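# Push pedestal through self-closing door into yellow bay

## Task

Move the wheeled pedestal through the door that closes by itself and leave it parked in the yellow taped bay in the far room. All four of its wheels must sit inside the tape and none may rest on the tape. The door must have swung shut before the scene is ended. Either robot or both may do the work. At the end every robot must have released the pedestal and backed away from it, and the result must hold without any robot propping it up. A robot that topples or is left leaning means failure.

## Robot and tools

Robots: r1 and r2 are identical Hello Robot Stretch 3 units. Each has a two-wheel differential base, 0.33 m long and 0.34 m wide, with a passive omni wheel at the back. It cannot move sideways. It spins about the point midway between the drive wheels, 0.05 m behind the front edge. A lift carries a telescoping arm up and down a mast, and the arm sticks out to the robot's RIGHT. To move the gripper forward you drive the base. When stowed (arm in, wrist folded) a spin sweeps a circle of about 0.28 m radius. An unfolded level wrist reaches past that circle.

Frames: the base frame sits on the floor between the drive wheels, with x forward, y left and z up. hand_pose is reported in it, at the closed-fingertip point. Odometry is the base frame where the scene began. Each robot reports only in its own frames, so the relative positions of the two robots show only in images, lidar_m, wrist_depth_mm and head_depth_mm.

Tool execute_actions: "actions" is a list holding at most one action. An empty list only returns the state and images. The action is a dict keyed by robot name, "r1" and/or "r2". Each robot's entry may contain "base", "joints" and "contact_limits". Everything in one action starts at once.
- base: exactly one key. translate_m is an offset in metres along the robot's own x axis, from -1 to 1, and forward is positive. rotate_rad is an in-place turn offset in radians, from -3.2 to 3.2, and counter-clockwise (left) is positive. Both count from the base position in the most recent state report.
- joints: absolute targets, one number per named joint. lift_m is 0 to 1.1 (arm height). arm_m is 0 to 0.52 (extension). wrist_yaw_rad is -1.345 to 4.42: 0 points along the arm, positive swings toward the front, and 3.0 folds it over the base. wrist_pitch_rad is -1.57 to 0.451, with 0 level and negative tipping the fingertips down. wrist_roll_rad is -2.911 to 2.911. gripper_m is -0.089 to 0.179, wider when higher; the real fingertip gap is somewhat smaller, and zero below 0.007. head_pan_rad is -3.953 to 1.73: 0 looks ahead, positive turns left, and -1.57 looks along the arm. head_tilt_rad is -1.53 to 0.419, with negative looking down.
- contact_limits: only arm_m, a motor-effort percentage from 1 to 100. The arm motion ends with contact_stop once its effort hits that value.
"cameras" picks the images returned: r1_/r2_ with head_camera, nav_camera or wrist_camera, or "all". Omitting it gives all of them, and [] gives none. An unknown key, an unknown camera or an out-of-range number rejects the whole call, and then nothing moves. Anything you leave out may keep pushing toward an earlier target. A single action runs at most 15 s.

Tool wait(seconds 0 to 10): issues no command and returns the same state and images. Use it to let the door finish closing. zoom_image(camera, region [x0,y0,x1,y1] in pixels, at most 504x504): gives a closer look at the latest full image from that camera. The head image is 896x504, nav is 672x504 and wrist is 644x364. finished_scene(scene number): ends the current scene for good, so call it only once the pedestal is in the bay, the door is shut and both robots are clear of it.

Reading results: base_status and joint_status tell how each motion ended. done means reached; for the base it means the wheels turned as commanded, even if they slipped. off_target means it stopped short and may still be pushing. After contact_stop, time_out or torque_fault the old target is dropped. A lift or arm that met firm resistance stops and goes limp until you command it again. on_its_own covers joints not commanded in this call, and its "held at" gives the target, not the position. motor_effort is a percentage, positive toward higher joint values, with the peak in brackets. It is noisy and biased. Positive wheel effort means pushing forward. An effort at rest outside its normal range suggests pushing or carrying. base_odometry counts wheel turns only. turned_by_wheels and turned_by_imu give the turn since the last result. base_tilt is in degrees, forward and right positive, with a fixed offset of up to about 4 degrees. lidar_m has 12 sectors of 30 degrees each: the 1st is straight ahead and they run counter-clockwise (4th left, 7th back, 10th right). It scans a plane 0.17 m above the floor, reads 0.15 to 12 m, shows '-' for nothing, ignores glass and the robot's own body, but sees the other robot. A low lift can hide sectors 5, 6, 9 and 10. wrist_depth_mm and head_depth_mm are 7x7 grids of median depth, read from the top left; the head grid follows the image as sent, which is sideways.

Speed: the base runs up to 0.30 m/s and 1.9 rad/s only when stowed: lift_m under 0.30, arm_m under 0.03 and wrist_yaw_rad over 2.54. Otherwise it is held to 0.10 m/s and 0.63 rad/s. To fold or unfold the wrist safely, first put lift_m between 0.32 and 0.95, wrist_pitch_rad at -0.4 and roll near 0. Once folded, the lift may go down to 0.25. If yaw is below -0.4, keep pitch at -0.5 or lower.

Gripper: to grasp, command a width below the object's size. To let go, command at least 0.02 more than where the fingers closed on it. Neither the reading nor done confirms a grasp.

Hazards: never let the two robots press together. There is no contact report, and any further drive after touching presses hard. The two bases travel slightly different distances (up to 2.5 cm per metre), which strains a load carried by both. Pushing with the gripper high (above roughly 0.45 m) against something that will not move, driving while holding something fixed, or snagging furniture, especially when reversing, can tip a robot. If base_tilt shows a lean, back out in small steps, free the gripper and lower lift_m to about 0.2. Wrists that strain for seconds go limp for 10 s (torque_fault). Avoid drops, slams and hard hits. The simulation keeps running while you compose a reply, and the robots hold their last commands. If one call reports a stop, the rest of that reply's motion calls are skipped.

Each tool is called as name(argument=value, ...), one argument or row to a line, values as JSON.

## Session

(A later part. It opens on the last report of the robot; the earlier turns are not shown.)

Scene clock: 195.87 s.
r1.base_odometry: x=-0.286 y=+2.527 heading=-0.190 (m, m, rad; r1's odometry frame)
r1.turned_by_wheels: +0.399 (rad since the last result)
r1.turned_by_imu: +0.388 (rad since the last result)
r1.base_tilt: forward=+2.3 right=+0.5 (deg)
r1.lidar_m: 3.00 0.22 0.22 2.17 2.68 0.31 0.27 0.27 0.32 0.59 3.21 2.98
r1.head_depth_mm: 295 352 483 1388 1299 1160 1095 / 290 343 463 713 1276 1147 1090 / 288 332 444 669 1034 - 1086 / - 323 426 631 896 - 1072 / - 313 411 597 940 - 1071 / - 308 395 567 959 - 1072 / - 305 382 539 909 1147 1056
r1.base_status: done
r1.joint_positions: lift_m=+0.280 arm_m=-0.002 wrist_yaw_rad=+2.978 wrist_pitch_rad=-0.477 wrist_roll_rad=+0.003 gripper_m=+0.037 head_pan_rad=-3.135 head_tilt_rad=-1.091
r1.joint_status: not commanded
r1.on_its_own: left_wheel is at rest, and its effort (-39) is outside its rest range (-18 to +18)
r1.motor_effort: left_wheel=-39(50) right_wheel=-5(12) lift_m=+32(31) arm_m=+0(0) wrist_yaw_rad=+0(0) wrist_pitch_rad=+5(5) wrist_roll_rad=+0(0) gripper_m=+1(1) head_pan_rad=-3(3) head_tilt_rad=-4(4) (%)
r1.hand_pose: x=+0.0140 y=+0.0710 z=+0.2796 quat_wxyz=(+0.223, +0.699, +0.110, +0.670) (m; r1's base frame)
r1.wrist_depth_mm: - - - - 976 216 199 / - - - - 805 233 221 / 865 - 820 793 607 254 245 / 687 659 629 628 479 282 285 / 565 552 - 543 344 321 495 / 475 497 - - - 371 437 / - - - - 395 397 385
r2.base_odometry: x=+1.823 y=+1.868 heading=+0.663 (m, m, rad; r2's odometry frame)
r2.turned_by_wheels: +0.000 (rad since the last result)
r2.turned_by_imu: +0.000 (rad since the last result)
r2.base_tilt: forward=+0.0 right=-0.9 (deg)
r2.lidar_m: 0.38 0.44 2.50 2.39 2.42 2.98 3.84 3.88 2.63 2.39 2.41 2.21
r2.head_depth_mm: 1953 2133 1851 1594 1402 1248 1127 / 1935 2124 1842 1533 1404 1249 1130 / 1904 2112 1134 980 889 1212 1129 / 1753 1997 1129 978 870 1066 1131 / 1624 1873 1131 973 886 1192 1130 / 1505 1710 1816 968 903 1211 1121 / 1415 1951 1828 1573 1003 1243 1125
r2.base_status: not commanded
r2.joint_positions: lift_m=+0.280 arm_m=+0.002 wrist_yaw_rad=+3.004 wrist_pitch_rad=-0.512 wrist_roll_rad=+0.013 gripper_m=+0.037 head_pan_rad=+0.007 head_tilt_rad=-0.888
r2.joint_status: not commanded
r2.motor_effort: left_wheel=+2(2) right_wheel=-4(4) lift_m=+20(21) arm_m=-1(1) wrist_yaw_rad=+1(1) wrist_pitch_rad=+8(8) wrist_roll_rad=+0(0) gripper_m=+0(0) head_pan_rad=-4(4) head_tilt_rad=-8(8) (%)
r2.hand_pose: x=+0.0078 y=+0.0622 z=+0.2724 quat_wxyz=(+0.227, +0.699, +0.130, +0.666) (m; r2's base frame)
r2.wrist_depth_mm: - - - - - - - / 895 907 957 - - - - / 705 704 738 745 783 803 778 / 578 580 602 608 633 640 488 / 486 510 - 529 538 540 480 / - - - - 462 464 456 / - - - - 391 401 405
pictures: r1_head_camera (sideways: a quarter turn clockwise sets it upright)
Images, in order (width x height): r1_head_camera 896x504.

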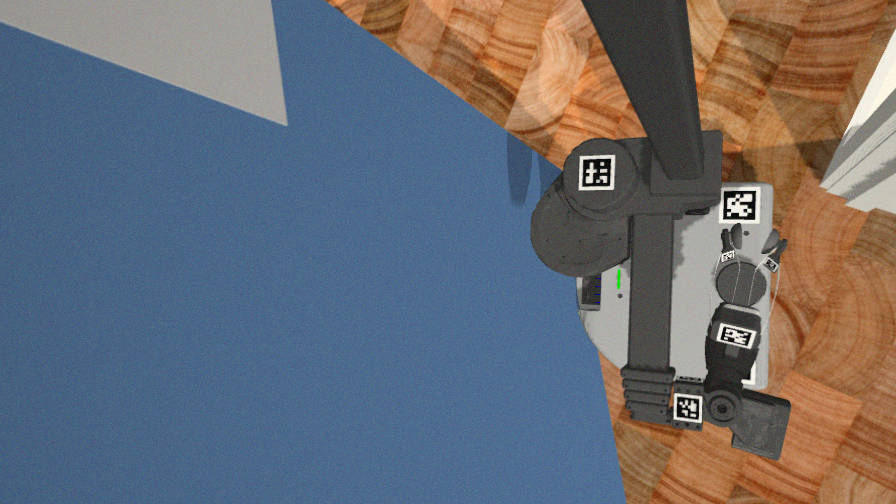

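execute_actions(
  actions=[
    {"r1":{"base":{"translate_m":-0.3}}},
  ],
  cameras=["r1_head_camera","r2_nav_camera"],
)

Scene clock: 201.53 s.
r1.base_odometry: x=-0.581 y=+2.584 heading=-0.190 (m, m, rad; r1's odometry frame)
r1.turned_by_wheels: +0.000 (rad since the last result)
r1.turned_by_imu: -0.001 (rad since the last result)
r1.base_tilt: forward=+2.4 right=+0.5 (deg)
r1.lidar_m: 0.54 0.46 0.85 2.28 2.81 0.70 0.28 0.26 0.26 0.32 0.67 3.25
r1.head_depth_mm: 1566 1116 1518 1407 1301 1162 1093 / 1165 1057 1322 1394 1272 1147 1087 / 337 446 982 1371 1305 - 1082 / 309 383 515 778 1152 - 1077 / 293 345 446 636 954 - 1074 / - 315 395 532 798 - 1068 / - 297 354 461 659 1107 1062
r1.base_status: done
r1.joint_positions: lift_m=+0.280 arm_m=-0.002 wrist_yaw_rad=+2.978 wrist_pitch_rad=-0.477 wrist_roll_rad=+0.003 gripper_m=+0.037 head_pan_rad=-3.135 head_tilt_rad=-1.091
r1.joint_status: not commanded
r1.on_its_own: left_wheel is at rest, and its effort (-21) is outside its rest range (-18 to +18)
r1.motor_effort: left_wheel=-21(45) right_wheel=-8(33) lift_m=+32(32) arm_m=+0(1) wrist_yaw_rad=+0(1) wrist_pitch_rad=+5(5) wrist_roll_rad=-1(0) gripper_m=+1(1) head_pan_rad=-3(3) head_tilt_rad=-5(5) (%)
r1.hand_pose: x=+0.0140 y=+0.0710 z=+0.2796 quat_wxyz=(+0.223, +0.699, +0.110, +0.670) (m; r1's base frame)
r1.wrist_depth_mm: - - - - - - 562 / - - - - - 877 536 / 837 - 816 815 782 734 529 / 684 663 636 627 626 621 498 / 562 552 - 539 538 509 480 / 473 503 - - - 444 435 / - - - - 396 390 387
r2.base_odometry: x=+1.823 y=+1.868 heading=+0.663 (m, m, rad; r2's odometry frame)
r2.turned_by_wheels: +0.000 (rad since the last result)
r2.turned_by_imu: +0.001 (rad since the last result)
r2.base_tilt: forward=+0.0 right=-0.9 (deg)
r2.lidar_m: 0.38 0.44 2.50 2.39 2.42 2.97 3.84 3.86 2.63 2.39 2.41 2.21
r2.head_depth_mm: 1952 2125 1835 1590 1403 1251 1134 / 1919 2127 1833 1547 1401 1258 1128 / 1863 2107 1134 978 892 1215 1134 / 1527 1783 1130 977 870 1069 1126 / 1243 1415 1130 971 884 1190 1128 / 2572 1728 1724 971 903 1206 1124 / 2538 2042 1809 1584 1002 1242 1127
r2.base_status: not commanded
r2.joint_positions: lift_m=+0.280 arm_m=+0.002 wrist_yaw_rad=+3.004 wrist_pitch_rad=-0.512 wrist_roll_rad=+0.013 gripper_m=+0.037 head_pan_rad=+0.007 head_tilt_rad=-0.888
r2.joint_status: not commanded
r2.motor_effort: left_wheel=+2(2) right_wheel=-4(4) lift_m=+21(21) arm_m=-1(1) wrist_yaw_rad=+1(1) wrist_pitch_rad=+8(8) wrist_roll_rad=+0(0) gripper_m=+0(0) head_pan_rad=-4(4) head_tilt_rad=-8(8) (%)
r2.hand_pose: x=+0.0078 y=+0.0622 z=+0.2724 quat_wxyz=(+0.227, +0.699, +0.130, +0.666) (m; r2's base frame)
r2.wrist_depth_mm: - - - - - - - / 898 913 957 - - - - / 694 707 732 759 775 788 773 / 568 582 599 615 616 639 483 / 481 507 - 538 539 535 481 / - - - - 460 461 451 / - - - - 394 398 407
pictures: r1_head_camera (sideways: a quarter turn clockwise sets it upright), r2_nav_camera (sideways: a quarter turn counterclockwise sets it upright)
Images, in order (width x height): r1_head_camera 896x504, r2_nav_camera 672x504.

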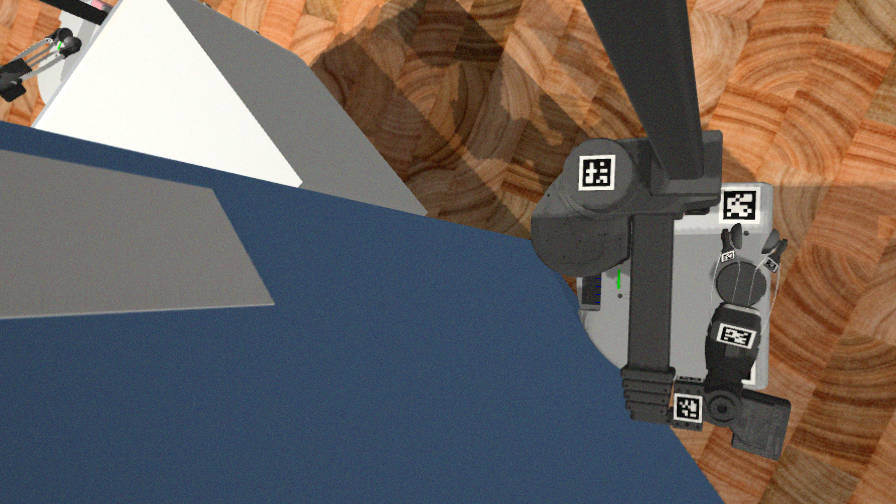

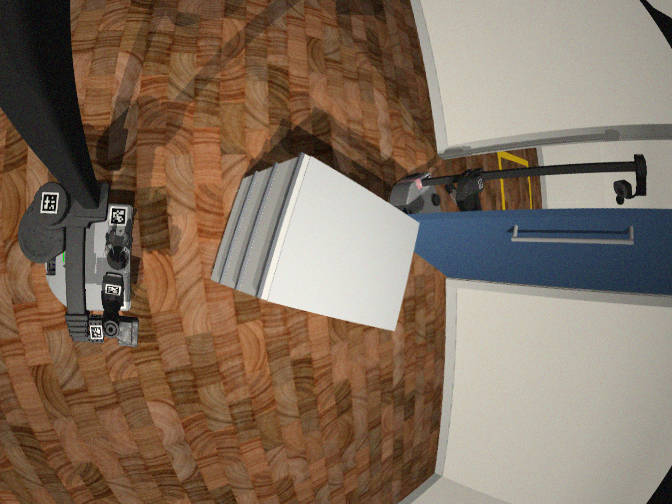

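execute_actions(
  actions=[
    {"r1":{"base":{"rotate_rad":0.5}}},
  ],
  cameras=["r1_head_camera","r1_nav_camera"],
)

Scene clock: 210.23 s.
r1.base_odometry: x=-0.581 y=+2.584 heading=+0.309 (m, m, rad; r1's odometry frame)
r1.turned_by_wheels: +0.499 (rad since the last result)
r1.turned_by_imu: +0.487 (rad since the last result)
r1.base_tilt: forward=+2.5 right=+0.6 (deg)
r1.lidar_m: 0.46 0.80 2.27 2.75 0.75 0.31 0.27 0.27 0.33 0.62 3.25 0.57
r1.head_depth_mm: 294 347 474 1143 1297 1166 1088 / 289 339 457 701 1271 1151 1091 / - 330 442 663 1024 - 1086 / - 321 425 629 893 - 1077 / - 313 410 598 950 - 1077 / - 308 397 570 974 - 1071 / - 306 385 546 930 1145 1064
r1.base_status: done
r1.joint_positions: lift_m=+0.280 arm_m=-0.002 wrist_yaw_rad=+2.978 wrist_pitch_rad=-0.477 wrist_roll_rad=+0.003 gripper_m=+0.037 head_pan_rad=-3.135 head_tilt_rad=-1.091
r1.joint_status: not commanded
r1.on_its_own: left_wheel is at rest, and its effort (-32) is outside its rest range (-18 to +18)
r1.motor_effort: left_wheel=-32(47) right_wheel=-5(13) lift_m=+31(32) arm_m=+1(0) wrist_yaw_rad=+0(0) wrist_pitch_rad=+5(5) wrist_roll_rad=-1(1) gripper_m=+1(0) head_pan_rad=-3(3) head_tilt_rad=-5(4) (%)
r1.hand_pose: x=+0.0140 y=+0.0710 z=+0.2796 quat_wxyz=(+0.223, +0.699, +0.110, +0.670) (m; r1's base frame)
r1.wrist_depth_mm: - - - - - - - / - - - - - 978 949 / 826 - 836 787 768 747 736 / 669 642 647 633 642 614 600 / 557 548 - 543 541 518 501 / 479 500 - - - 447 434 / - - - - 397 390 388
r2.base_odometry: x=+1.823 y=+1.868 heading=+0.663 (m, m, rad; r2's odometry frame)
r2.turned_by_wheels: +0.000 (rad since the last result)
r2.turned_by_imu: +0.000 (rad since the last result)
r2.base_tilt: forward=+0.0 right=-0.9 (deg)
r2.lidar_m: 0.38 0.44 2.50 2.39 2.41 2.98 3.84 3.87 2.62 2.39 2.40 2.21
r2.head_depth_mm: 1923 2131 1843 1596 1400 1257 1130 / 1939 2133 1838 1535 1402 1255 1133 / 1866 2083 1133 977 892 1215 1127 / 1487 1737 1131 973 867 1070 1127 / 1204 1431 1131 973 886 1189 1123 / 2556 1759 1770 969 903 1204 1118 / 2548 2098 1821 1566 1003 1245 1129
r2.base_status: not commanded
r2.joint_positions: lift_m=+0.280 arm_m=+0.002 wrist_yaw_rad=+3.004 wrist_pitch_rad=-0.512 wrist_roll_rad=+0.013 gripper_m=+0.037 head_pan_rad=+0.007 head_tilt_rad=-0.888
r2.joint_status: not commanded
r2.motor_effort: left_wheel=+2(2) right_wheel=-4(4) lift_m=+20(21) arm_m=-2(1) wrist_yaw_rad=+1(1) wrist_pitch_rad=+8(8) wrist_roll_rad=+0(1) gripper_m=+0(0) head_pan_rad=-4(4) head_tilt_rad=-8(8) (%)
r2.hand_pose: x=+0.0078 y=+0.0622 z=+0.2724 quat_wxyz=(+0.227, +0.699, +0.130, +0.666) (m; r2's base frame)
r2.wrist_depth_mm: - - - - - - - / 895 889 992 - - - - / 704 700 733 748 767 788 778 / 570 582 605 616 617 642 483 / 486 514 - 537 528 530 484 / - - - - 457 457 452 / - - - - 394 402 408
pictures: r1_head_camera (sideways: a quarter turn clockwise sets it upright), r1_nav_camera (sideways: a quarter turn counterclockwise sets it upright)
Images, in order (width x height): r1_head_camera 896x504, r1_nav_camera 672x504.

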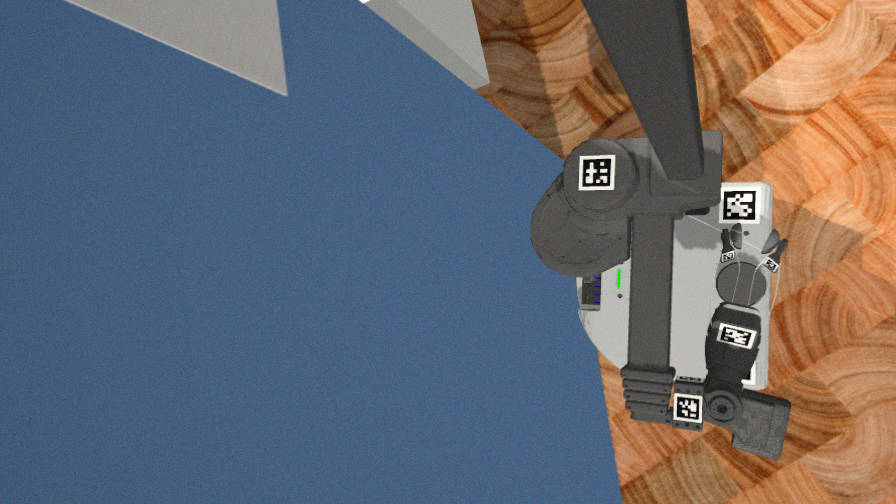

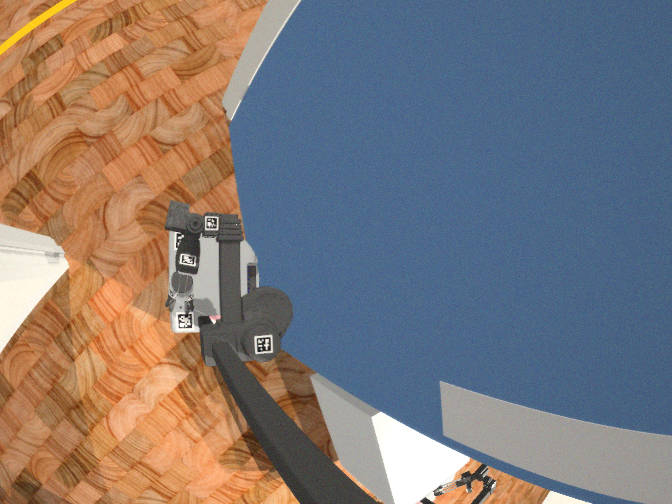

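execute_actions(
  actions=[
    {"r1":{"base":{"translate_m":-0.3}}},
  ],
  cameras=["r1_head_camera","r2_nav_camera"],
)

Scene clock: 216.87 s.
r1.base_odometry: x=-0.866 y=+2.492 heading=+0.309 (m, m, rad; r1's odometry frame)
r1.turned_by_wheels: +0.000 (rad since the last result)
r1.turned_by_imu: -0.001 (rad since the last result)
r1.base_tilt: forward=+2.4 right=+0.5 (deg)
r1.lidar_m: 0.76 1.25 2.49 2.99 0.48 0.51 0.28 0.26 0.26 0.32 3.44 3.46
r1.head_depth_mm: 1948 1720 951 907 996 1166 1095 / 400 1713 1535 1181 1255 1149 1092 / 336 431 674 1362 1304 - 1087 / 308 383 513 781 1152 - 1076 / 294 345 446 633 950 - 1075 / - 314 394 533 800 - 1066 / - 297 353 461 664 1106 1060
r1.base_status: done
r1.joint_positions: lift_m=+0.280 arm_m=-0.002 wrist_yaw_rad=+2.978 wrist_pitch_rad=-0.477 wrist_roll_rad=+0.003 gripper_m=+0.037 head_pan_rad=-3.135 head_tilt_rad=-1.091
r1.joint_status: not commanded
r1.motor_effort: left_wheel=-15(38) right_wheel=-4(31) lift_m=+32(32) arm_m=+1(0) wrist_yaw_rad=+0(1) wrist_pitch_rad=+5(5) wrist_roll_rad=+0(1) gripper_m=+1(1) head_pan_rad=-3(3) head_tilt_rad=-5(5) (%)
r1.hand_pose: x=+0.0140 y=+0.0710 z=+0.2796 quat_wxyz=(+0.223, +0.699, +0.110, +0.670) (m; r1's base frame)
r1.wrist_depth_mm: 359 - - - - - - / 392 - - - - 991 937 / 420 - 794 796 768 735 737 / 458 496 644 652 624 610 601 / 497 538 - 540 542 516 506 / 477 492 - - - 444 438 / - - - - 396 393 391
r2.base_odometry: x=+1.823 y=+1.868 heading=+0.663 (m, m, rad; r2's odometry frame)
r2.turned_by_wheels: +0.000 (rad since the last result)
r2.turned_by_imu: +0.001 (rad since the last result)
r2.base_tilt: forward=+0.1 right=-0.8 (deg)
r2.lidar_m: 0.38 0.44 2.50 2.39 2.41 2.97 3.84 3.88 2.62 2.39 2.41 2.21
r2.head_depth_mm: 1965 2134 1849 1599 1396 1256 1130 / 1148 2069 1801 1538 1405 1253 1130 / 1597 1543 1132 979 892 1214 1131 / 2681 1375 1128 976 870 1068 1128 / 2490 2052 1126 976 890 1186 1128 / 2674 2148 1817 970 906 1209 1126 / 2645 2092 1817 1570 1004 1242 1124
r2.base_status: not commanded
r2.joint_positions: lift_m=+0.280 arm_m=+0.002 wrist_yaw_rad=+3.004 wrist_pitch_rad=-0.512 wrist_roll_rad=+0.013 gripper_m=+0.037 head_pan_rad=+0.007 head_tilt_rad=-0.888
r2.joint_status: not commanded
r2.motor_effort: left_wheel=+2(2) right_wheel=-4(4) lift_m=+21(21) arm_m=-1(0) wrist_yaw_rad=+0(1) wrist_pitch_rad=+8(8) wrist_roll_rad=+0(0) gripper_m=+0(0) head_pan_rad=-4(3) head_tilt_rad=-8(8) (%)
r2.hand_pose: x=+0.0078 y=+0.0622 z=+0.2724 quat_wxyz=(+0.227, +0.699, +0.130, +0.666) (m; r2's base frame)
r2.wrist_depth_mm: - - - - - - - / 881 907 959 - - - - / 691 710 745 751 772 800 760 / 571 581 605 611 612 645 495 / 481 508 - 537 534 536 476 / - - - - 461 461 454 / - - - - 391 399 403
pictures: r1_head_camera (sideways: a quarter turn clockwise sets it upright), r2_nav_camera (sideways: a quarter turn counterclockwise sets it upright)
Images, in order (width x height): r1_head_camera 896x504, r2_nav_camera 672x504.

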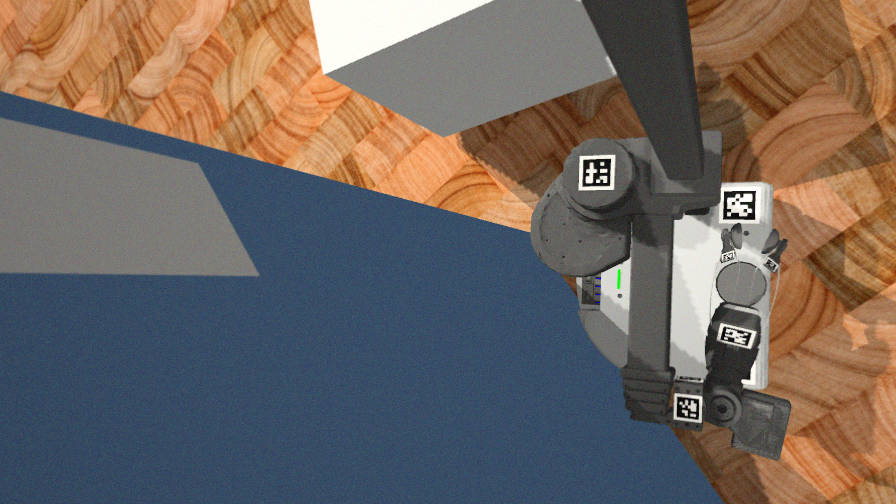

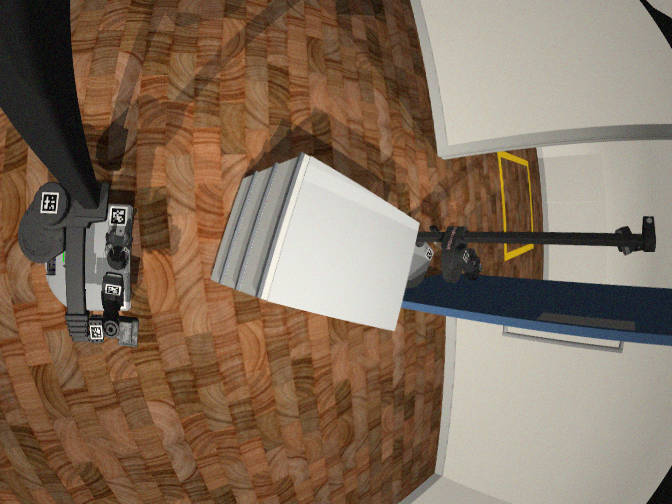

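execute_actions(
  actions=[
    {"r1":{"base":{"rotate_rad":0.5}}},
  ],
  cameras=["r1_head_camera"],
)

execute_actions(
  actions=[
    {"r1":{"base":{"translate_m":-0.25}}},
  ],
  cameras=["r1_head_camera","r2_nav_camera", "r1_nav_camera"],
)

Scene clock: 219.70 s.
r1.base_odometry: x=-0.866 y=+2.492 heading=+0.809 (m, m, rad; r1's odometry frame)
r1.turned_by_wheels: +0.500 (rad since the last result)
r1.turned_by_imu: +0.488 (rad since the last result)
r1.base_tilt: forward=+2.4 right=+0.5 (deg)
r1.lidar_m: 1.18 2.49 2.96 0.45 0.51 0.31 0.27 0.27 0.33 0.68 3.45 0.76
r1.head_depth_mm: 294 348 474 1351 1293 1147 1095 / 290 339 457 699 1267 1145 1087 / - 330 440 662 1018 - 1081 / - 321 425 629 891 - 1080 / - 313 411 598 950 - 1076 / - 308 397 571 967 - 1074 / - 306 385 545 926 1142 1065
r1.base_status: done
r1.joint_positions: lift_m=+0.280 arm_m=-0.002 wrist_yaw_rad=+2.978 wrist_pitch_rad=-0.477 wrist_roll_rad=+0.003 gripper_m=+0.037 head_pan_rad=-3.135 head_tilt_rad=-1.091
r1.joint_status: not commanded
r1.on_its_own: left_wheel is at rest, and its effort (-22) is outside its rest range (-18 to +18)
r1.motor_effort: left_wheel=-22(40) right_wheel=-2(11) lift_m=+31(31) arm_m=+0(0) wrist_yaw_rad=+0(0) wrist_pitch_rad=+5(5) wrist_roll_rad=-1(1) gripper_m=+1(0) head_pan_rad=-3(3) head_tilt_rad=-5(5) (%)
r1.hand_pose: x=+0.0140 y=+0.0710 z=+0.2796 quat_wxyz=(+0.223, +0.699, +0.110, +0.670) (m; r1's base frame)
r1.wrist_depth_mm: 473 - 460 - - - - / 539 - 500 925 - 981 947 / 778 - 565 737 775 751 728 / 685 641 616 634 640 608 609 / 571 552 - 545 538 508 510 / 481 500 - - - 451 434 / - - - - 391 394 384
r2.base_odometry: x=+1.823 y=+1.868 heading=+0.663 (m, m, rad; r2's odometry frame)
r2.turned_by_wheels: +0.000 (rad since the last result)
r2.turned_by_imu: +0.000 (rad since the last result)
r2.base_tilt: forward=+0.0 right=-0.8 (deg)
r2.lidar_m: 0.38 0.44 2.50 2.40 2.41 2.98 3.84 3.85 2.62 2.39 2.41 2.21
r2.head_depth_mm: 1954 2147 1841 1592 1410 1255 1129 / 1150 1364 1727 1528 1398 1243 1133 / 1658 1510 1135 980 892 1213 1135 / 1550 1384 1128 979 873 1065 1130 / 2669 2162 1130 972 888 1192 1125 / 2677 2154 1824 974 901 1207 1131 / 2635 2097 1810 1572 1003 1248 1126
r2.base_status: not commanded
r2.joint_positions: lift_m=+0.280 arm_m=+0.002 wrist_yaw_rad=+3.004 wrist_pitch_rad=-0.512 wrist_roll_rad=+0.013 gripper_m=+0.037 head_pan_rad=+0.007 head_tilt_rad=-0.888
r2.joint_status: not commanded
r2.motor_effort: left_wheel=+2(2) right_wheel=-5(4) lift_m=+21(21) arm_m=-1(0) wrist_yaw_rad=+1(1) wrist_pitch_rad=+8(8) wrist_roll_rad=+0(0) gripper_m=+0(0) head_pan_rad=-3(4) head_tilt_rad=-8(8) (%)
r2.hand_pose: x=+0.0078 y=+0.0622 z=+0.2724 quat_wxyz=(+0.227, +0.699, +0.130, +0.666) (m; r2's base frame)
r2.wrist_depth_mm: - - - - - - - / 900 909 936 - - - - / 696 702 743 751 756 789 767 / 570 580 606 606 619 632 486 / 486 508 - 529 533 527 479 / - - - - 456 456 454 / - - - - 390 402 404
pictures: r1_head_camera (sideways: a quarter turn clockwise sets it upright)
Images, in order (width x height): r1_head_camera 896x504.

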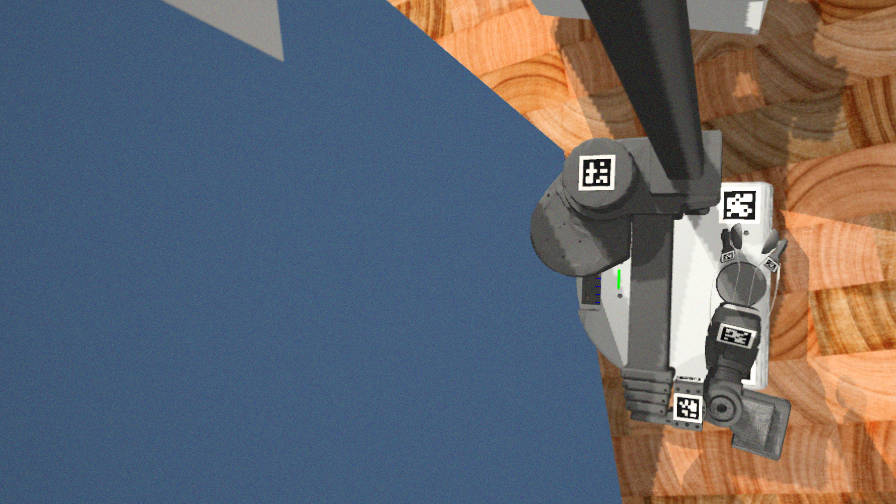

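Scene clock: 222.33 s.
r1.base_odometry: x=-1.039 y=+2.313 heading=+0.803 (m, m, rad; r1's odometry frame)
r1.turned_by_wheels: -0.006 (rad since the last result)
r1.turned_by_imu: -0.005 (rad since the last result)
r1.base_tilt: forward=+2.5 right=+0.5 (deg)
r1.lidar_m: 1.26 2.58 0.45 0.45 0.50 0.33 0.27 0.27 0.30 0.46 3.48 0.86
r1.head_depth_mm: 312 399 1488 1400 1298 1146 1070 / 301 374 519 1337 1279 1149 1085 / 296 355 480 741 1216 1152 1078 / 289 335 445 663 955 - 1071 / - 319 417 600 932 - 1071 / - 307 390 547 883 - 1070 / - 301 367 503 800 1147 1063
r1.base_status: translate_m off_target (by the wheels' count: -0.2484 of -0.2500)
r1.joint_positions: lift_m=+0.280 arm_m=-0.002 wrist_yaw_rad=+2.977 wrist_pitch_rad=-0.478 wrist_roll_rad=+0.002 gripper_m=+0.037 head_pan_rad=-3.139 head_tilt_rad=-1.091
r1.joint_status: not commanded
r1.on_its_own: left_wheel is at rest, and its effort (-100) is outside its rest range (-18 to +18); right_wheel is at rest, and its effort (-86) is outside its rest range (-18 to +18)
r1.motor_effort: left_wheel=-100(100) right_wheel=-86(100) lift_m=+33(33) arm_m=+1(1) wrist_yaw_rad=+1(10) wrist_pitch_rad=+5(7) wrist_roll_rad=+0(0) gripper_m=+1(1) head_pan_rad=-1(3) head_tilt_rad=-4(8) (%)
r1.hand_pose: x=+0.0142 y=+0.0710 z=+0.2795 quat_wxyz=(+0.224, +0.699, +0.110, +0.670) (m; r1's base frame)
r1.wrist_depth_mm: - - 460 458 - - - / - - 503 512 - 967 916 / 859 - 560 569 758 752 749 / 671 664 629 608 633 604 600 / 556 552 552 538 538 507 517 / 482 497 - - - 448 436 / - - - - 396 390 386
r2.base_odometry: x=+1.823 y=+1.868 heading=+0.663 (m, m, rad; r2's odometry frame)
r2.turned_by_wheels: +0.000 (rad since the last result)
r2.turned_by_imu: +0.000 (rad since the last result)
r2.base_tilt: forward=+0.0 right=-0.8 (deg)
r2.lidar_m: 0.38 0.44 2.51 2.39 2.41 2.98 3.85 3.87 2.62 2.39 2.41 1.26
r2.head_depth_mm: 1169 1355 1806 1587 1398 1255 1131 / 1394 1460 1554 1529 1398 1253 1133 / 1624 1354 1138 979 890 1212 1128 / 2645 2063 1127 978 867 1064 1127 / 2660 2171 1124 977 888 1191 1132 / 2663 2149 1822 972 904 1212 1123 / 2645 2106 1827 1580 1005 1244 1126
r2.base_status: not commanded
r2.joint_positions: lift_m=+0.280 arm_m=+0.002 wrist_yaw_rad=+3.004 wrist_pitch_rad=-0.512 wrist_roll_rad=+0.013 gripper_m=+0.037 head_pan_rad=+0.007 head_tilt_rad=-0.888
r2.joint_status: not commanded
r2.motor_effort: left_wheel=+2(2) right_wheel=-4(5) lift_m=+21(21) arm_m=-1(0) wrist_yaw_rad=+0(1) wrist_pitch_rad=+8(8) wrist_roll_rad=+0(0) gripper_m=+0(0) head_pan_rad=-4(4) head_tilt_rad=-8(8) (%)
r2.hand_pose: x=+0.0078 y=+0.0622 z=+0.2724 quat_wxyz=(+0.227, +0.699, +0.130, +0.666) (m; r2's base frame)
r2.wrist_depth_mm: - - - - - - - / 887 878 973 - - - - / 698 705 735 755 779 820 782 / 570 578 600 615 622 648 489 / 485 506 - 536 531 540 475 / - - - - 457 460 451 / - - - - 393 403 404
pictures: r1_head_camera (sideways: a quarter turn clockwise sets it upright), r1_nav_camera (sideways: a quarter turn counterclockwise sets it upright), r2_nav_camera (sideways: a quarter turn counterclockwise sets it upright)
Images, in order (width x height): r1_head_camera 896x504, r1_nav_camera 672x504, r2_nav_camera 672x504.

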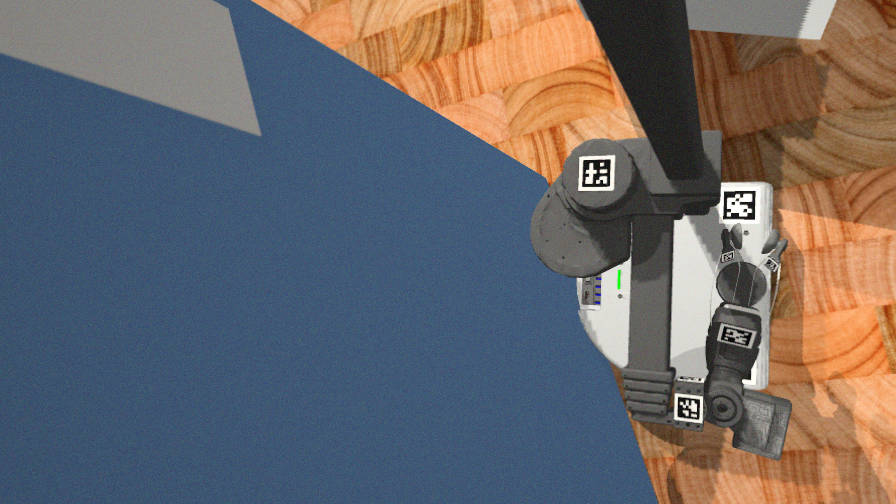

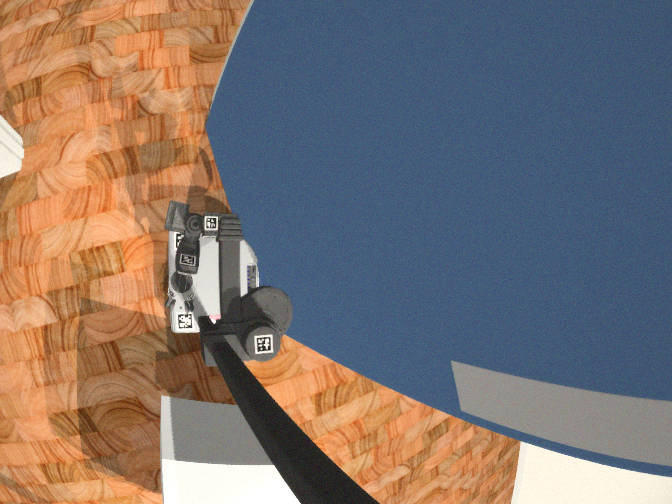

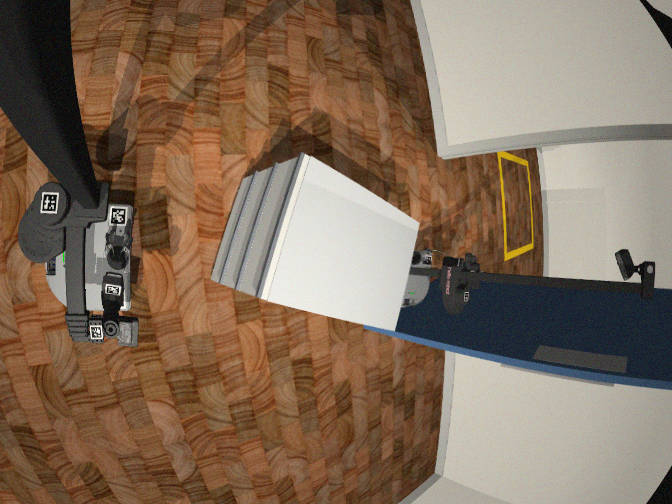

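execute_actions(
  actions=[
    {"r1":{"base":{"translate_m":0.02}}},
  ],
  cameras=["r1_nav_camera"],
)

Scene clock: 224.63 s.
r1.base_odometry: x=-1.025 y=+2.328 heading=+0.802 (m, m, rad; r1's odometry frame)
r1.turned_by_wheels: +0.000 (rad since the last result)
r1.turned_by_imu: +0.000 (rad since the last result)
r1.base_tilt: forward=+2.4 right=+0.5 (deg)
r1.lidar_m: 1.25 2.56 3.01 0.44 0.50 0.33 0.27 0.27 0.30 0.49 3.49 0.84
r1.head_depth_mm: 306 386 558 1397 1291 1147 1081 / 300 367 504 1334 1272 1153 1090 / 292 348 469 723 1176 1145 1086 / 287 331 439 653 945 - 1078 / - 316 414 598 922 - 1071 / - 307 390 550 889 - 1069 / - 301 369 509 820 1153 1067
r1.base_status: done
r1.joint_positions: lift_m=+0.280 arm_m=-0.002 wrist_yaw_rad=+2.978 wrist_pitch_rad=-0.477 wrist_roll_rad=+0.002 gripper_m=+0.037 head_pan_rad=-3.139 head_tilt_rad=-1.091
r1.joint_status: not commanded
r1.motor_effort: left_wheel=-13(100) right_wheel=-5(85) lift_m=+33(33) arm_m=+1(1) wrist_yaw_rad=+1(0) wrist_pitch_rad=+5(5) wrist_roll_rad=-1(1) gripper_m=+1(0) head_pan_rad=-1(1) head_tilt_rad=-5(4) (%)
r1.hand_pose: x=+0.0141 y=+0.0711 z=+0.2796 quat_wxyz=(+0.223, +0.699, +0.110, +0.671) (m; r1's base frame)
r1.wrist_depth_mm: - - 450 460 - - - / - - 503 496 - 968 940 / 874 - 563 571 774 756 745 / 685 658 621 618 622 610 607 / 551 544 - 541 544 518 509 / 475 489 - - - 445 435 / - - - - 399 392 387
r2.base_odometry: x=+1.823 y=+1.868 heading=+0.663 (m, m, rad; r2's odometry frame)
r2.turned_by_wheels: +0.000 (rad since the last result)
r2.turned_by_imu: +0.000 (rad since the last result)
r2.base_tilt: forward=+0.0 right=-0.9 (deg)
r2.lidar_m: 0.38 0.44 2.50 2.39 2.41 2.98 3.84 3.88 2.63 2.39 2.41 2.23
r2.head_depth_mm: 1149 2019 1844 1595 1402 1253 1133 / 1351 1434 1519 1531 1400 1258 1131 / 1629 1381 1134 981 893 1211 1131 / 2580 1778 1135 978 869 1069 1128 / 2668 2169 1127 972 892 1192 1123 / 2662 2156 1826 973 903 1210 1128 / 2637 2096 1820 1585 1003 1239 1120
r2.base_status: not commanded
r2.joint_positions: lift_m=+0.280 arm_m=+0.002 wrist_yaw_rad=+3.004 wrist_pitch_rad=-0.512 wrist_roll_rad=+0.013 gripper_m=+0.037 head_pan_rad=+0.007 head_tilt_rad=-0.888
r2.joint_status: not commanded
r2.motor_effort: left_wheel=+2(2) right_wheel=-4(4) lift_m=+20(21) arm_m=+0(1) wrist_yaw_rad=+1(1) wrist_pitch_rad=+8(8) wrist_roll_rad=+0(1) gripper_m=+0(0) head_pan_rad=-4(3) head_tilt_rad=-8(8) (%)
r2.hand_pose: x=+0.0078 y=+0.0622 z=+0.2724 quat_wxyz=(+0.227, +0.699, +0.130, +0.666) (m; r2's base frame)
r2.wrist_depth_mm: - - - - - - - / 894 907 950 - - - - / 693 704 733 747 769 787 765 / 572 580 607 605 620 643 488 / 489 502 - 537 533 536 482 / - - - - 455 454 455 / - - - - 390 401 410
pictures: r1_nav_camera (sideways: a quarter turn counterclockwise sets it upright)
Images, in order (width x height): r1_nav_camera 672x504.

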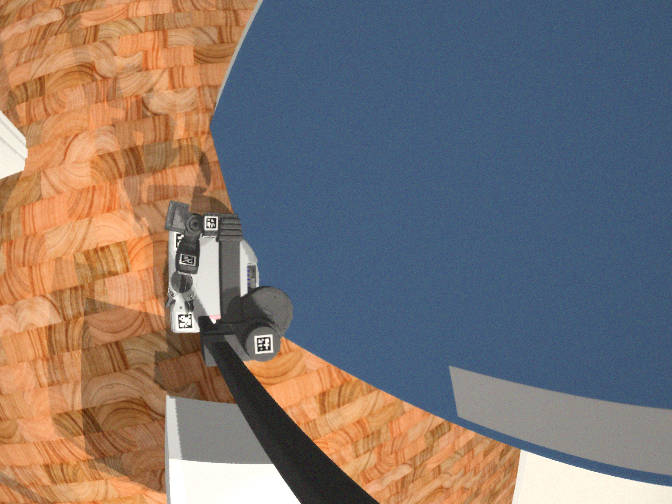

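execute_actions(
  actions=[
    {"r2":{"base":{"rotate_rad":-1.06},"joints":{"head_pan_rad":1.0,"head_tilt_rad":-1.0}},"r1":{"joints":{"head_pan_rad":0.9,"head_tilt_rad":-0.9}}},
  ],
  cameras=["r2_nav_camera","r1_nav_camera"],
)

execute_actions(
  actions=[
    {"r2":{"base":{"translate_m":0.7}}},
  ],
  cameras=["r2_nav_camera","r2_head_camera"],
)

Scene clock: 270.37 s.
r1.base_odometry: x=-1.025 y=+2.328 heading=+0.802 (m, m, rad; r1's odometry frame)
r1.turned_by_wheels: +0.000 (rad since the last result)
r1.turned_by_imu: +0.001 (rad since the last result)
r1.base_tilt: forward=+2.4 right=+0.6 (deg)
r1.lidar_m: 1.24 2.56 3.03 0.44 0.50 0.33 0.27 0.27 0.30 0.49 3.50 0.84
r1.head_depth_mm: 2300 2234 1838 1555 1360 1213 1088 / 2495 2200 1821 1557 1355 1203 1087 / 2583 2176 1798 1547 1353 1201 1079 / 2674 2170 1793 1540 1346 1196 1079 / 2677 2141 1773 1518 1336 1190 1104 / 2600 2099 1775 1522 1304 1162 1102 / 2608 2103 1760 952 858 1130 -
r1.base_status: not commanded
r1.joint_positions: lift_m=+0.280 arm_m=-0.002 wrist_yaw_rad=+2.978 wrist_pitch_rad=-0.477 wrist_roll_rad=+0.002 gripper_m=+0.037 head_pan_rad=+0.893 head_tilt_rad=-0.902
r1.joint_status: all done
r1.motor_effort: left_wheel=-13(13) right_wheel=-5(5) lift_m=+33(34) arm_m=+1(1) wrist_yaw_rad=+1(0) wrist_pitch_rad=+5(5) wrist_roll_rad=-1(0) gripper_m=+0(1) head_pan_rad=+3(47) head_tilt_rad=+1(21) (%)
r1.hand_pose: x=+0.0141 y=+0.0711 z=+0.2796 quat_wxyz=(+0.223, +0.699, +0.110, +0.671) (m; r1's base frame)
r1.wrist_depth_mm: - - 457 453 - - - / - - 496 505 - 989 950 / 855 - 554 574 777 758 730 / 670 657 630 611 625 625 612 / 553 551 - 539 533 516 505 / 481 497 - - - 446 437 / - - - - 403 389 388
r2.base_odometry: x=+1.823 y=+1.868 heading=-0.397 (m, m, rad; r2's odometry frame)
r2.turned_by_wheels: -1.060 (rad since the last result)
r2.turned_by_imu: -1.084 (rad since the last result)
r2.base_tilt: forward=+0.0 right=-0.9 (deg)
r2.lidar_m: 2.40 2.23 0.38 0.44 2.47 2.39 2.40 2.91 3.83 3.86 2.64 2.39
r2.head_depth_mm: 2110 1887 1668 1484 1338 1221 1120 / 1243 1826 1652 1480 1337 1213 1115 / 1405 1565 1037 1410 1312 1210 1120 / 1294 1634 1018 902 930 1212 1126 / 2048 1619 1012 906 979 1210 - / 2167 1878 1013 904 1073 1205 - / 2171 1882 1622 906 1245 1210 -
r2.base_status: done
r2.joint_positions: lift_m=+0.280 arm_m=+0.002 wrist_yaw_rad=+3.004 wrist_pitch_rad=-0.512 wrist_roll_rad=+0.013 gripper_m=+0.037 head_pan_rad=+0.993 head_tilt_rad=-0.988
r2.joint_status: all done
r2.motor_effort: left_wheel=+2(10) right_wheel=-5(12) lift_m=+21(21) arm_m=+0(0) wrist_yaw_rad=+0(1) wrist_pitch_rad=+8(8) wrist_roll_rad=+0(0) gripper_m=+0(0) head_pan_rad=+4(50) head_tilt_rad=-8(24) (%)
r2.hand_pose: x=+0.0078 y=+0.0622 z=+0.2724 quat_wxyz=(+0.227, +0.699, +0.130, +0.666) (m; r2's base frame)
r2.wrist_depth_mm: - - - 477 394 340 - / 876 909 912 516 425 390 - / 697 698 721 583 461 636 840 / 571 577 596 602 512 638 669 / 489 502 - 527 528 532 548 / - - - - 453 458 466 / - - - - 391 397 410
pictures: r1_nav_camera (sideways: a quarter turn counterclockwise sets it upright), r2_nav_camera (sideways: a quarter turn counterclockwise sets it upright)
Images, in order (width x height): r1_nav_camera 672x504, r2_nav_camera 672x504.

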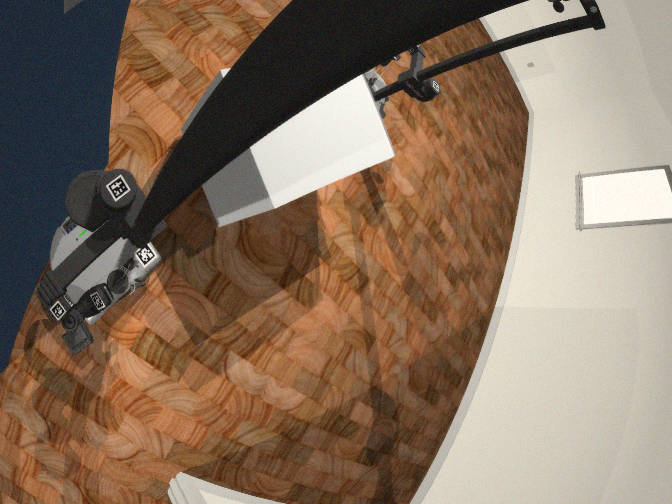

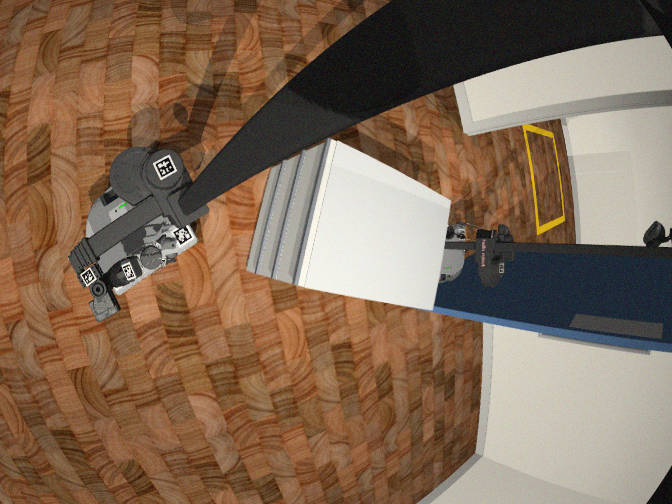

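Scene clock: 274.50 s.
r1.base_odometry: x=-1.025 y=+2.328 heading=+0.802 (m, m, rad; r1's odometry frame)
r1.turned_by_wheels: +0.000 (rad since the last result)
r1.turned_by_imu: +0.001 (rad since the last result)
r1.base_tilt: forward=+2.4 right=+0.6 (deg)
r1.lidar_m: 1.25 2.56 3.03 0.44 0.50 0.33 0.27 0.27 0.30 0.48 3.48 0.83
r1.head_depth_mm: 2323 2210 1839 1567 1372 1220 1094 / 2488 2171 1823 1567 1366 1209 1085 / 2571 2176 1806 1555 1349 1197 1080 / 2695 2157 1793 1534 1331 1191 1080 / 2665 2149 1786 1529 1337 1187 1105 / 2628 2136 1773 1517 1303 1166 1105 / 2578 2099 1753 948 855 1134 -
r1.base_status: not commanded
r1.joint_positions: lift_m=+0.280 arm_m=-0.002 wrist_yaw_rad=+2.978 wrist_pitch_rad=-0.477 wrist_roll_rad=+0.002 gripper_m=+0.037 head_pan_rad=+0.893 head_tilt_rad=-0.902
r1.joint_status: not commanded
r1.motor_effort: left_wheel=-13(13) right_wheel=-5(5) lift_m=+33(33) arm_m=+0(1) wrist_yaw_rad=+1(0) wrist_pitch_rad=+5(5) wrist_roll_rad=+0(0) gripper_m=+1(1) head_pan_rad=+3(3) head_tilt_rad=+2(1) (%)
r1.hand_pose: x=+0.0141 y=+0.0711 z=+0.2796 quat_wxyz=(+0.223, +0.699, +0.110, +0.671) (m; r1's base frame)
r1.wrist_depth_mm: 830 - 455 459 - - - / 845 - 500 507 - 980 923 / 837 - 553 558 765 758 746 / 661 662 626 620 628 612 610 / 561 550 - 541 539 512 514 / 482 492 - - - 444 440 / - - - - 392 391 386
r2.base_odometry: x=+2.468 y=+1.597 heading=-0.397 (m, m, rad; r2's odometry frame)
r2.turned_by_wheels: +0.000 (rad since the last result)
r2.turned_by_imu: +0.004 (rad since the last result)
r2.base_tilt: forward=+0.0 right=-0.9 (deg)
r2.lidar_m: 1.73 1.96 1.77 0.61 0.53 0.53 3.08 3.76 4.07 3.03 1.91 1.72
r2.head_depth_mm: 1882 1882 1659 1480 1340 1220 1122 / 1832 1897 1663 1486 1331 1211 1118 / 1823 1890 1659 1475 1339 1218 1113 / 1775 1882 1672 1479 1328 1212 1130 / 1743 1882 1648 1477 1330 1209 - / 1698 1854 1649 1468 1320 1205 - / 1663 1681 1458 1467 1321 1208 -
r2.base_status: done
r2.joint_positions: lift_m=+0.280 arm_m=+0.002 wrist_yaw_rad=+3.004 wrist_pitch_rad=-0.512 wrist_roll_rad=+0.013 gripper_m=+0.037 head_pan_rad=+0.993 head_tilt_rad=-0.988
r2.joint_status: not commanded
r2.motor_effort: left_wheel=+2(9) right_wheel=-4(8) lift_m=+21(21) arm_m=-1(1) wrist_yaw_rad=+1(1) wrist_pitch_rad=+9(8) wrist_roll_rad=+0(0) gripper_m=+0(0) head_pan_rad=+3(4) head_tilt_rad=-8(8) (%)
r2.hand_pose: x=+0.0078 y=+0.0622 z=+0.2724 quat_wxyz=(+0.227, +0.699, +0.130, +0.666) (m; r2's base frame)
r2.wrist_depth_mm: 408 - 624 - - - - / 424 488 699 954 - - - / 453 524 729 758 777 799 831 / 481 560 597 604 619 649 652 / 486 512 - 535 536 544 543 / - - - - 458 457 466 / - - - - 394 402 407
pictures: r2_head_camera (sideways: a quarter turn clockwise sets it upright), r2_nav_camera (sideways: a quarter turn counterclockwise sets it upright)
Images, in order (width x height): r2_head_camera 896x504, r2_nav_camera 672x504.

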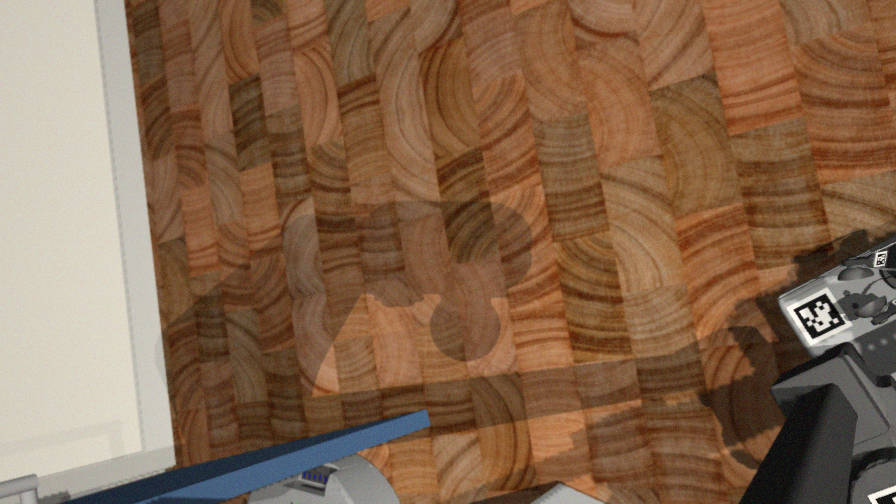

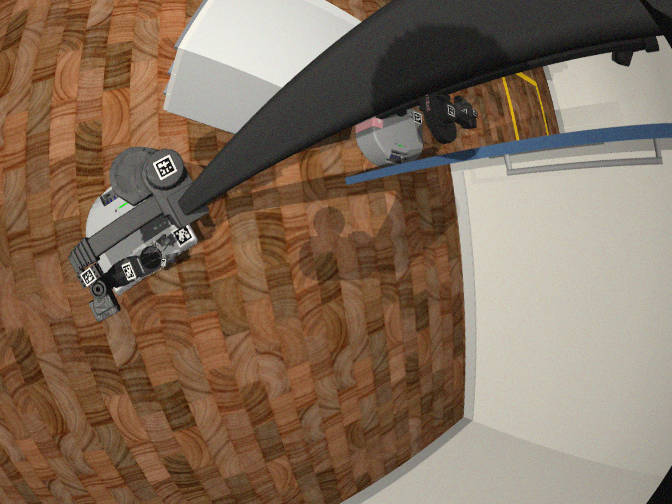

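execute_actions(
  actions=[],
)

Scene clock: 282.07 s.
r1.base_odometry: x=-1.025 y=+2.328 heading=+0.802 (m, m, rad; r1's odometry frame)
r1.turned_by_wheels: +0.000 (rad since the last result)
r1.turned_by_imu: +0.000 (rad since the last result)
r1.base_tilt: forward=+2.4 right=+0.5 (deg)
r1.lidar_m: 1.25 2.56 3.03 0.44 0.50 0.33 0.27 0.27 0.30 0.49 3.47 0.84
r1.head_depth_mm: 2293 2210 1828 1563 1370 1213 1091 / 2464 2207 1816 1557 1360 1198 1085 / 2569 2182 1791 1542 1353 1200 1079 / 2683 2167 1794 1537 1337 1192 1071 / 2652 2148 1778 1524 1335 1190 1103 / 2672 2127 1766 1522 1307 1161 1102 / 2613 2103 1756 947 860 1132 -
r1.base_status: not commanded
r1.joint_positions: lift_m=+0.280 arm_m=-0.002 wrist_yaw_rad=+2.978 wrist_pitch_rad=-0.477 wrist_roll_rad=+0.002 gripper_m=+0.037 head_pan_rad=+0.893 head_tilt_rad=-0.902
r1.joint_status: not commanded
r1.motor_effort: left_wheel=-13(13) right_wheel=-5(5) lift_m=+33(33) arm_m=+0(1) wrist_yaw_rad=+1(0) wrist_pitch_rad=+5(5) wrist_roll_rad=+0(0) gripper_m=+1(1) head_pan_rad=+3(3) head_tilt_rad=+1(1) (%)
r1.hand_pose: x=+0.0141 y=+0.0711 z=+0.2796 quat_wxyz=(+0.223, +0.699, +0.110, +0.671) (m; r1's base frame)
r1.wrist_depth_mm: 809 - 453 457 - - - / 858 - 499 507 - 953 952 / 845 - 550 562 762 758 727 / 679 654 627 617 629 621 598 / 558 550 - 542 538 514 513 / 479 493 - - - 449 444 / - - - - 398 389 391
r2.base_odometry: x=+2.468 y=+1.597 heading=-0.397 (m, m, rad; r2's odometry frame)
r2.turned_by_wheels: +0.000 (rad since the last result)
r2.turned_by_imu: +0.000 (rad since the last result)
r2.base_tilt: forward=+0.0 right=-0.9 (deg)
r2.lidar_m: 1.73 1.96 1.77 0.61 0.53 0.53 3.08 3.74 4.08 3.04 1.90 1.72
r2.head_depth_mm: 1890 1889 1665 1480 1337 1217 1118 / 1853 1898 1666 1483 1333 1212 1107 / 1805 1880 1649 1475 1323 1211 1114 / 1769 1885 1658 1473 1331 1212 1122 / 1746 1876 1659 1480 1327 1217 - / 1707 1876 1650 1462 1326 1210 - / 1664 1680 1459 1463 1325 1211 -
r2.base_status: done
r2.joint_positions: lift_m=+0.280 arm_m=+0.002 wrist_yaw_rad=+3.004 wrist_pitch_rad=-0.512 wrist_roll_rad=+0.013 gripper_m=+0.037 head_pan_rad=+0.993 head_tilt_rad=-0.988
r2.joint_status: not commanded
r2.motor_effort: left_wheel=+1(9) right_wheel=-4(8) lift_m=+21(21) arm_m=-1(1) wrist_yaw_rad=+1(1) wrist_pitch_rad=+8(8) wrist_roll_rad=+0(0) gripper_m=+0(0) head_pan_rad=+4(4) head_tilt_rad=-8(8) (%)
r2.hand_pose: x=+0.0078 y=+0.0622 z=+0.2724 quat_wxyz=(+0.227, +0.699, +0.130, +0.666) (m; r2's base frame)
r2.wrist_depth_mm: 409 - 622 - - - - / 428 487 700 968 - - - / 451 532 730 745 766 802 823 / 479 563 594 610 633 641 648 / 485 502 - 534 531 529 546 / - - - - 456 461 469 / - - - - 392 405 404
pictures: r1_head_camera (sideways: a quarter turn clockwise sets it upright), r1_nav_camera (sideways: a quarter turn counterclockwise sets it upright), r1_wrist_camera, r2_head_camera (sideways: a quarter turn clockwise sets it upright), r2_nav_camera (sideways: a quarter turn counterclockwise sets it upright), r2_wrist_camera
Images, in order (width x height): r1_head_camera 896x504, r1_nav_camera 672x504, r1_wrist_camera 644x364, r2_head_camera 896x504, r2_nav_camera 672x504, r2_wrist_camera 644x364.

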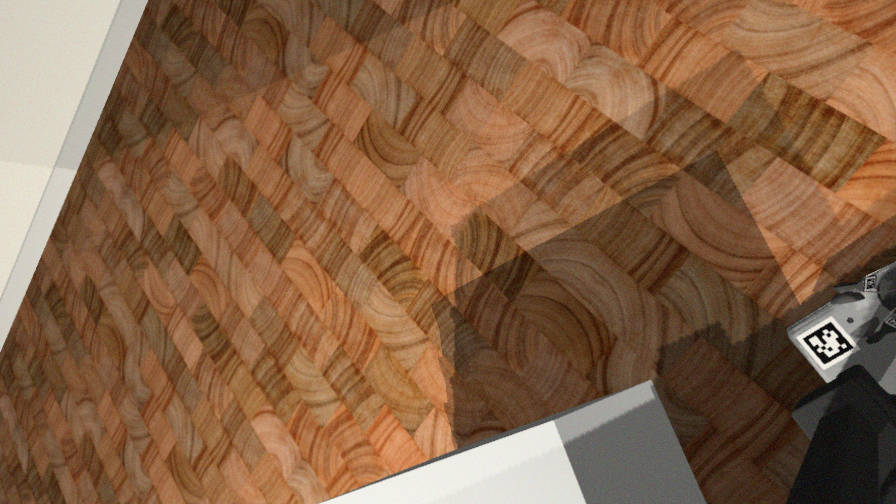

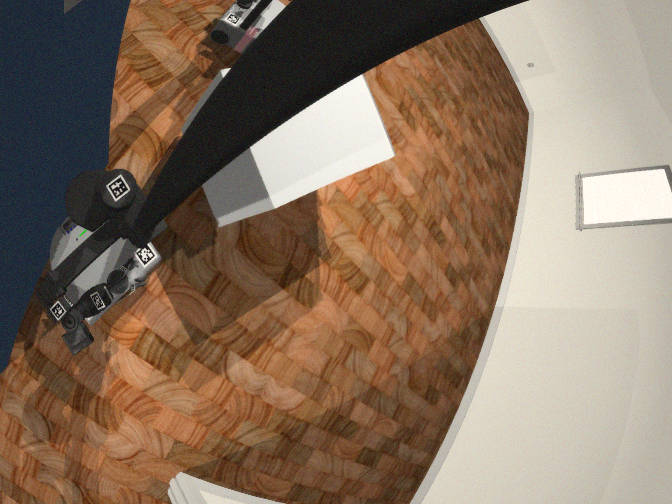

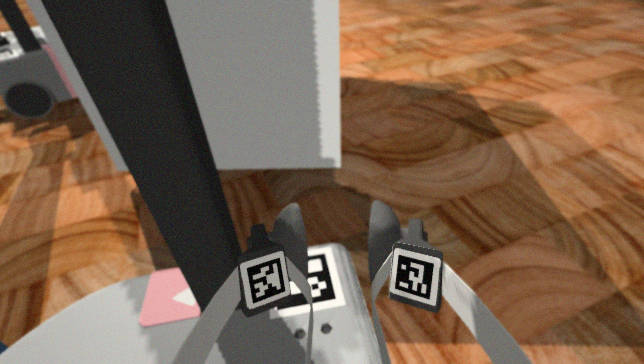

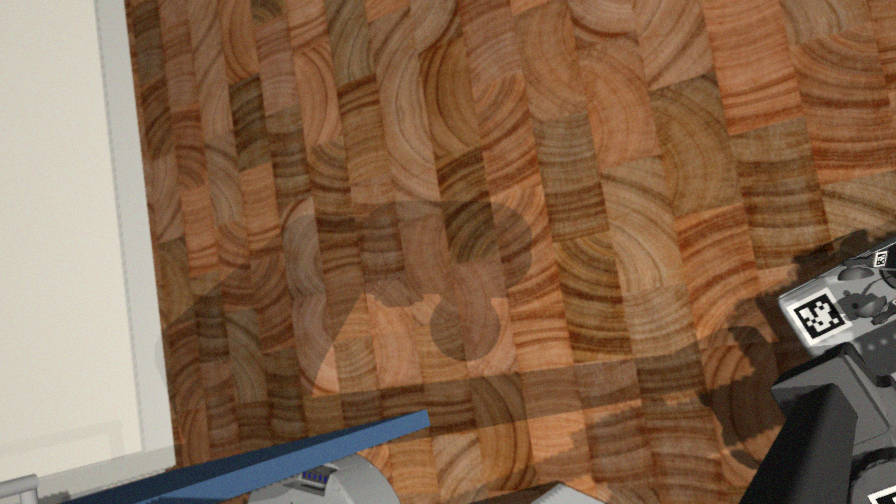

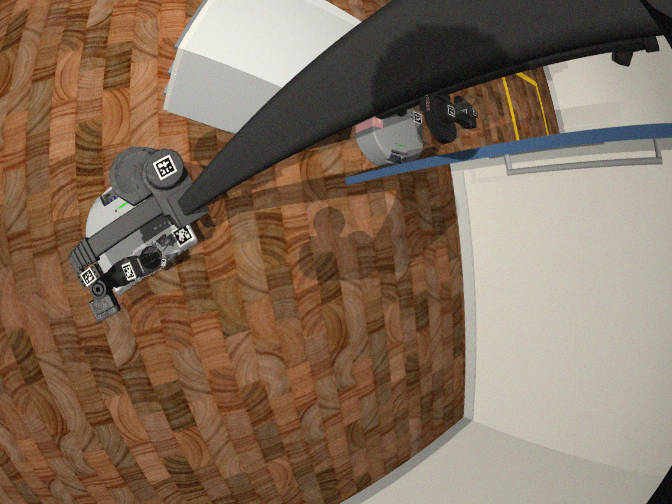

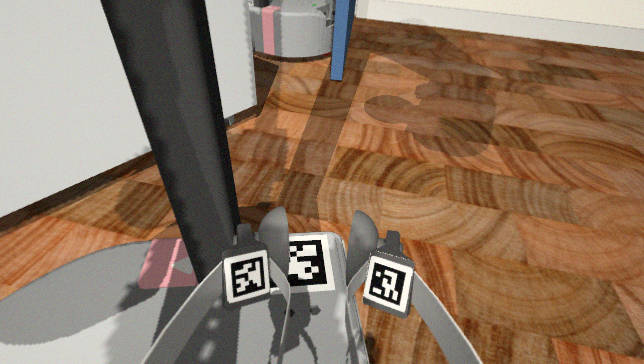

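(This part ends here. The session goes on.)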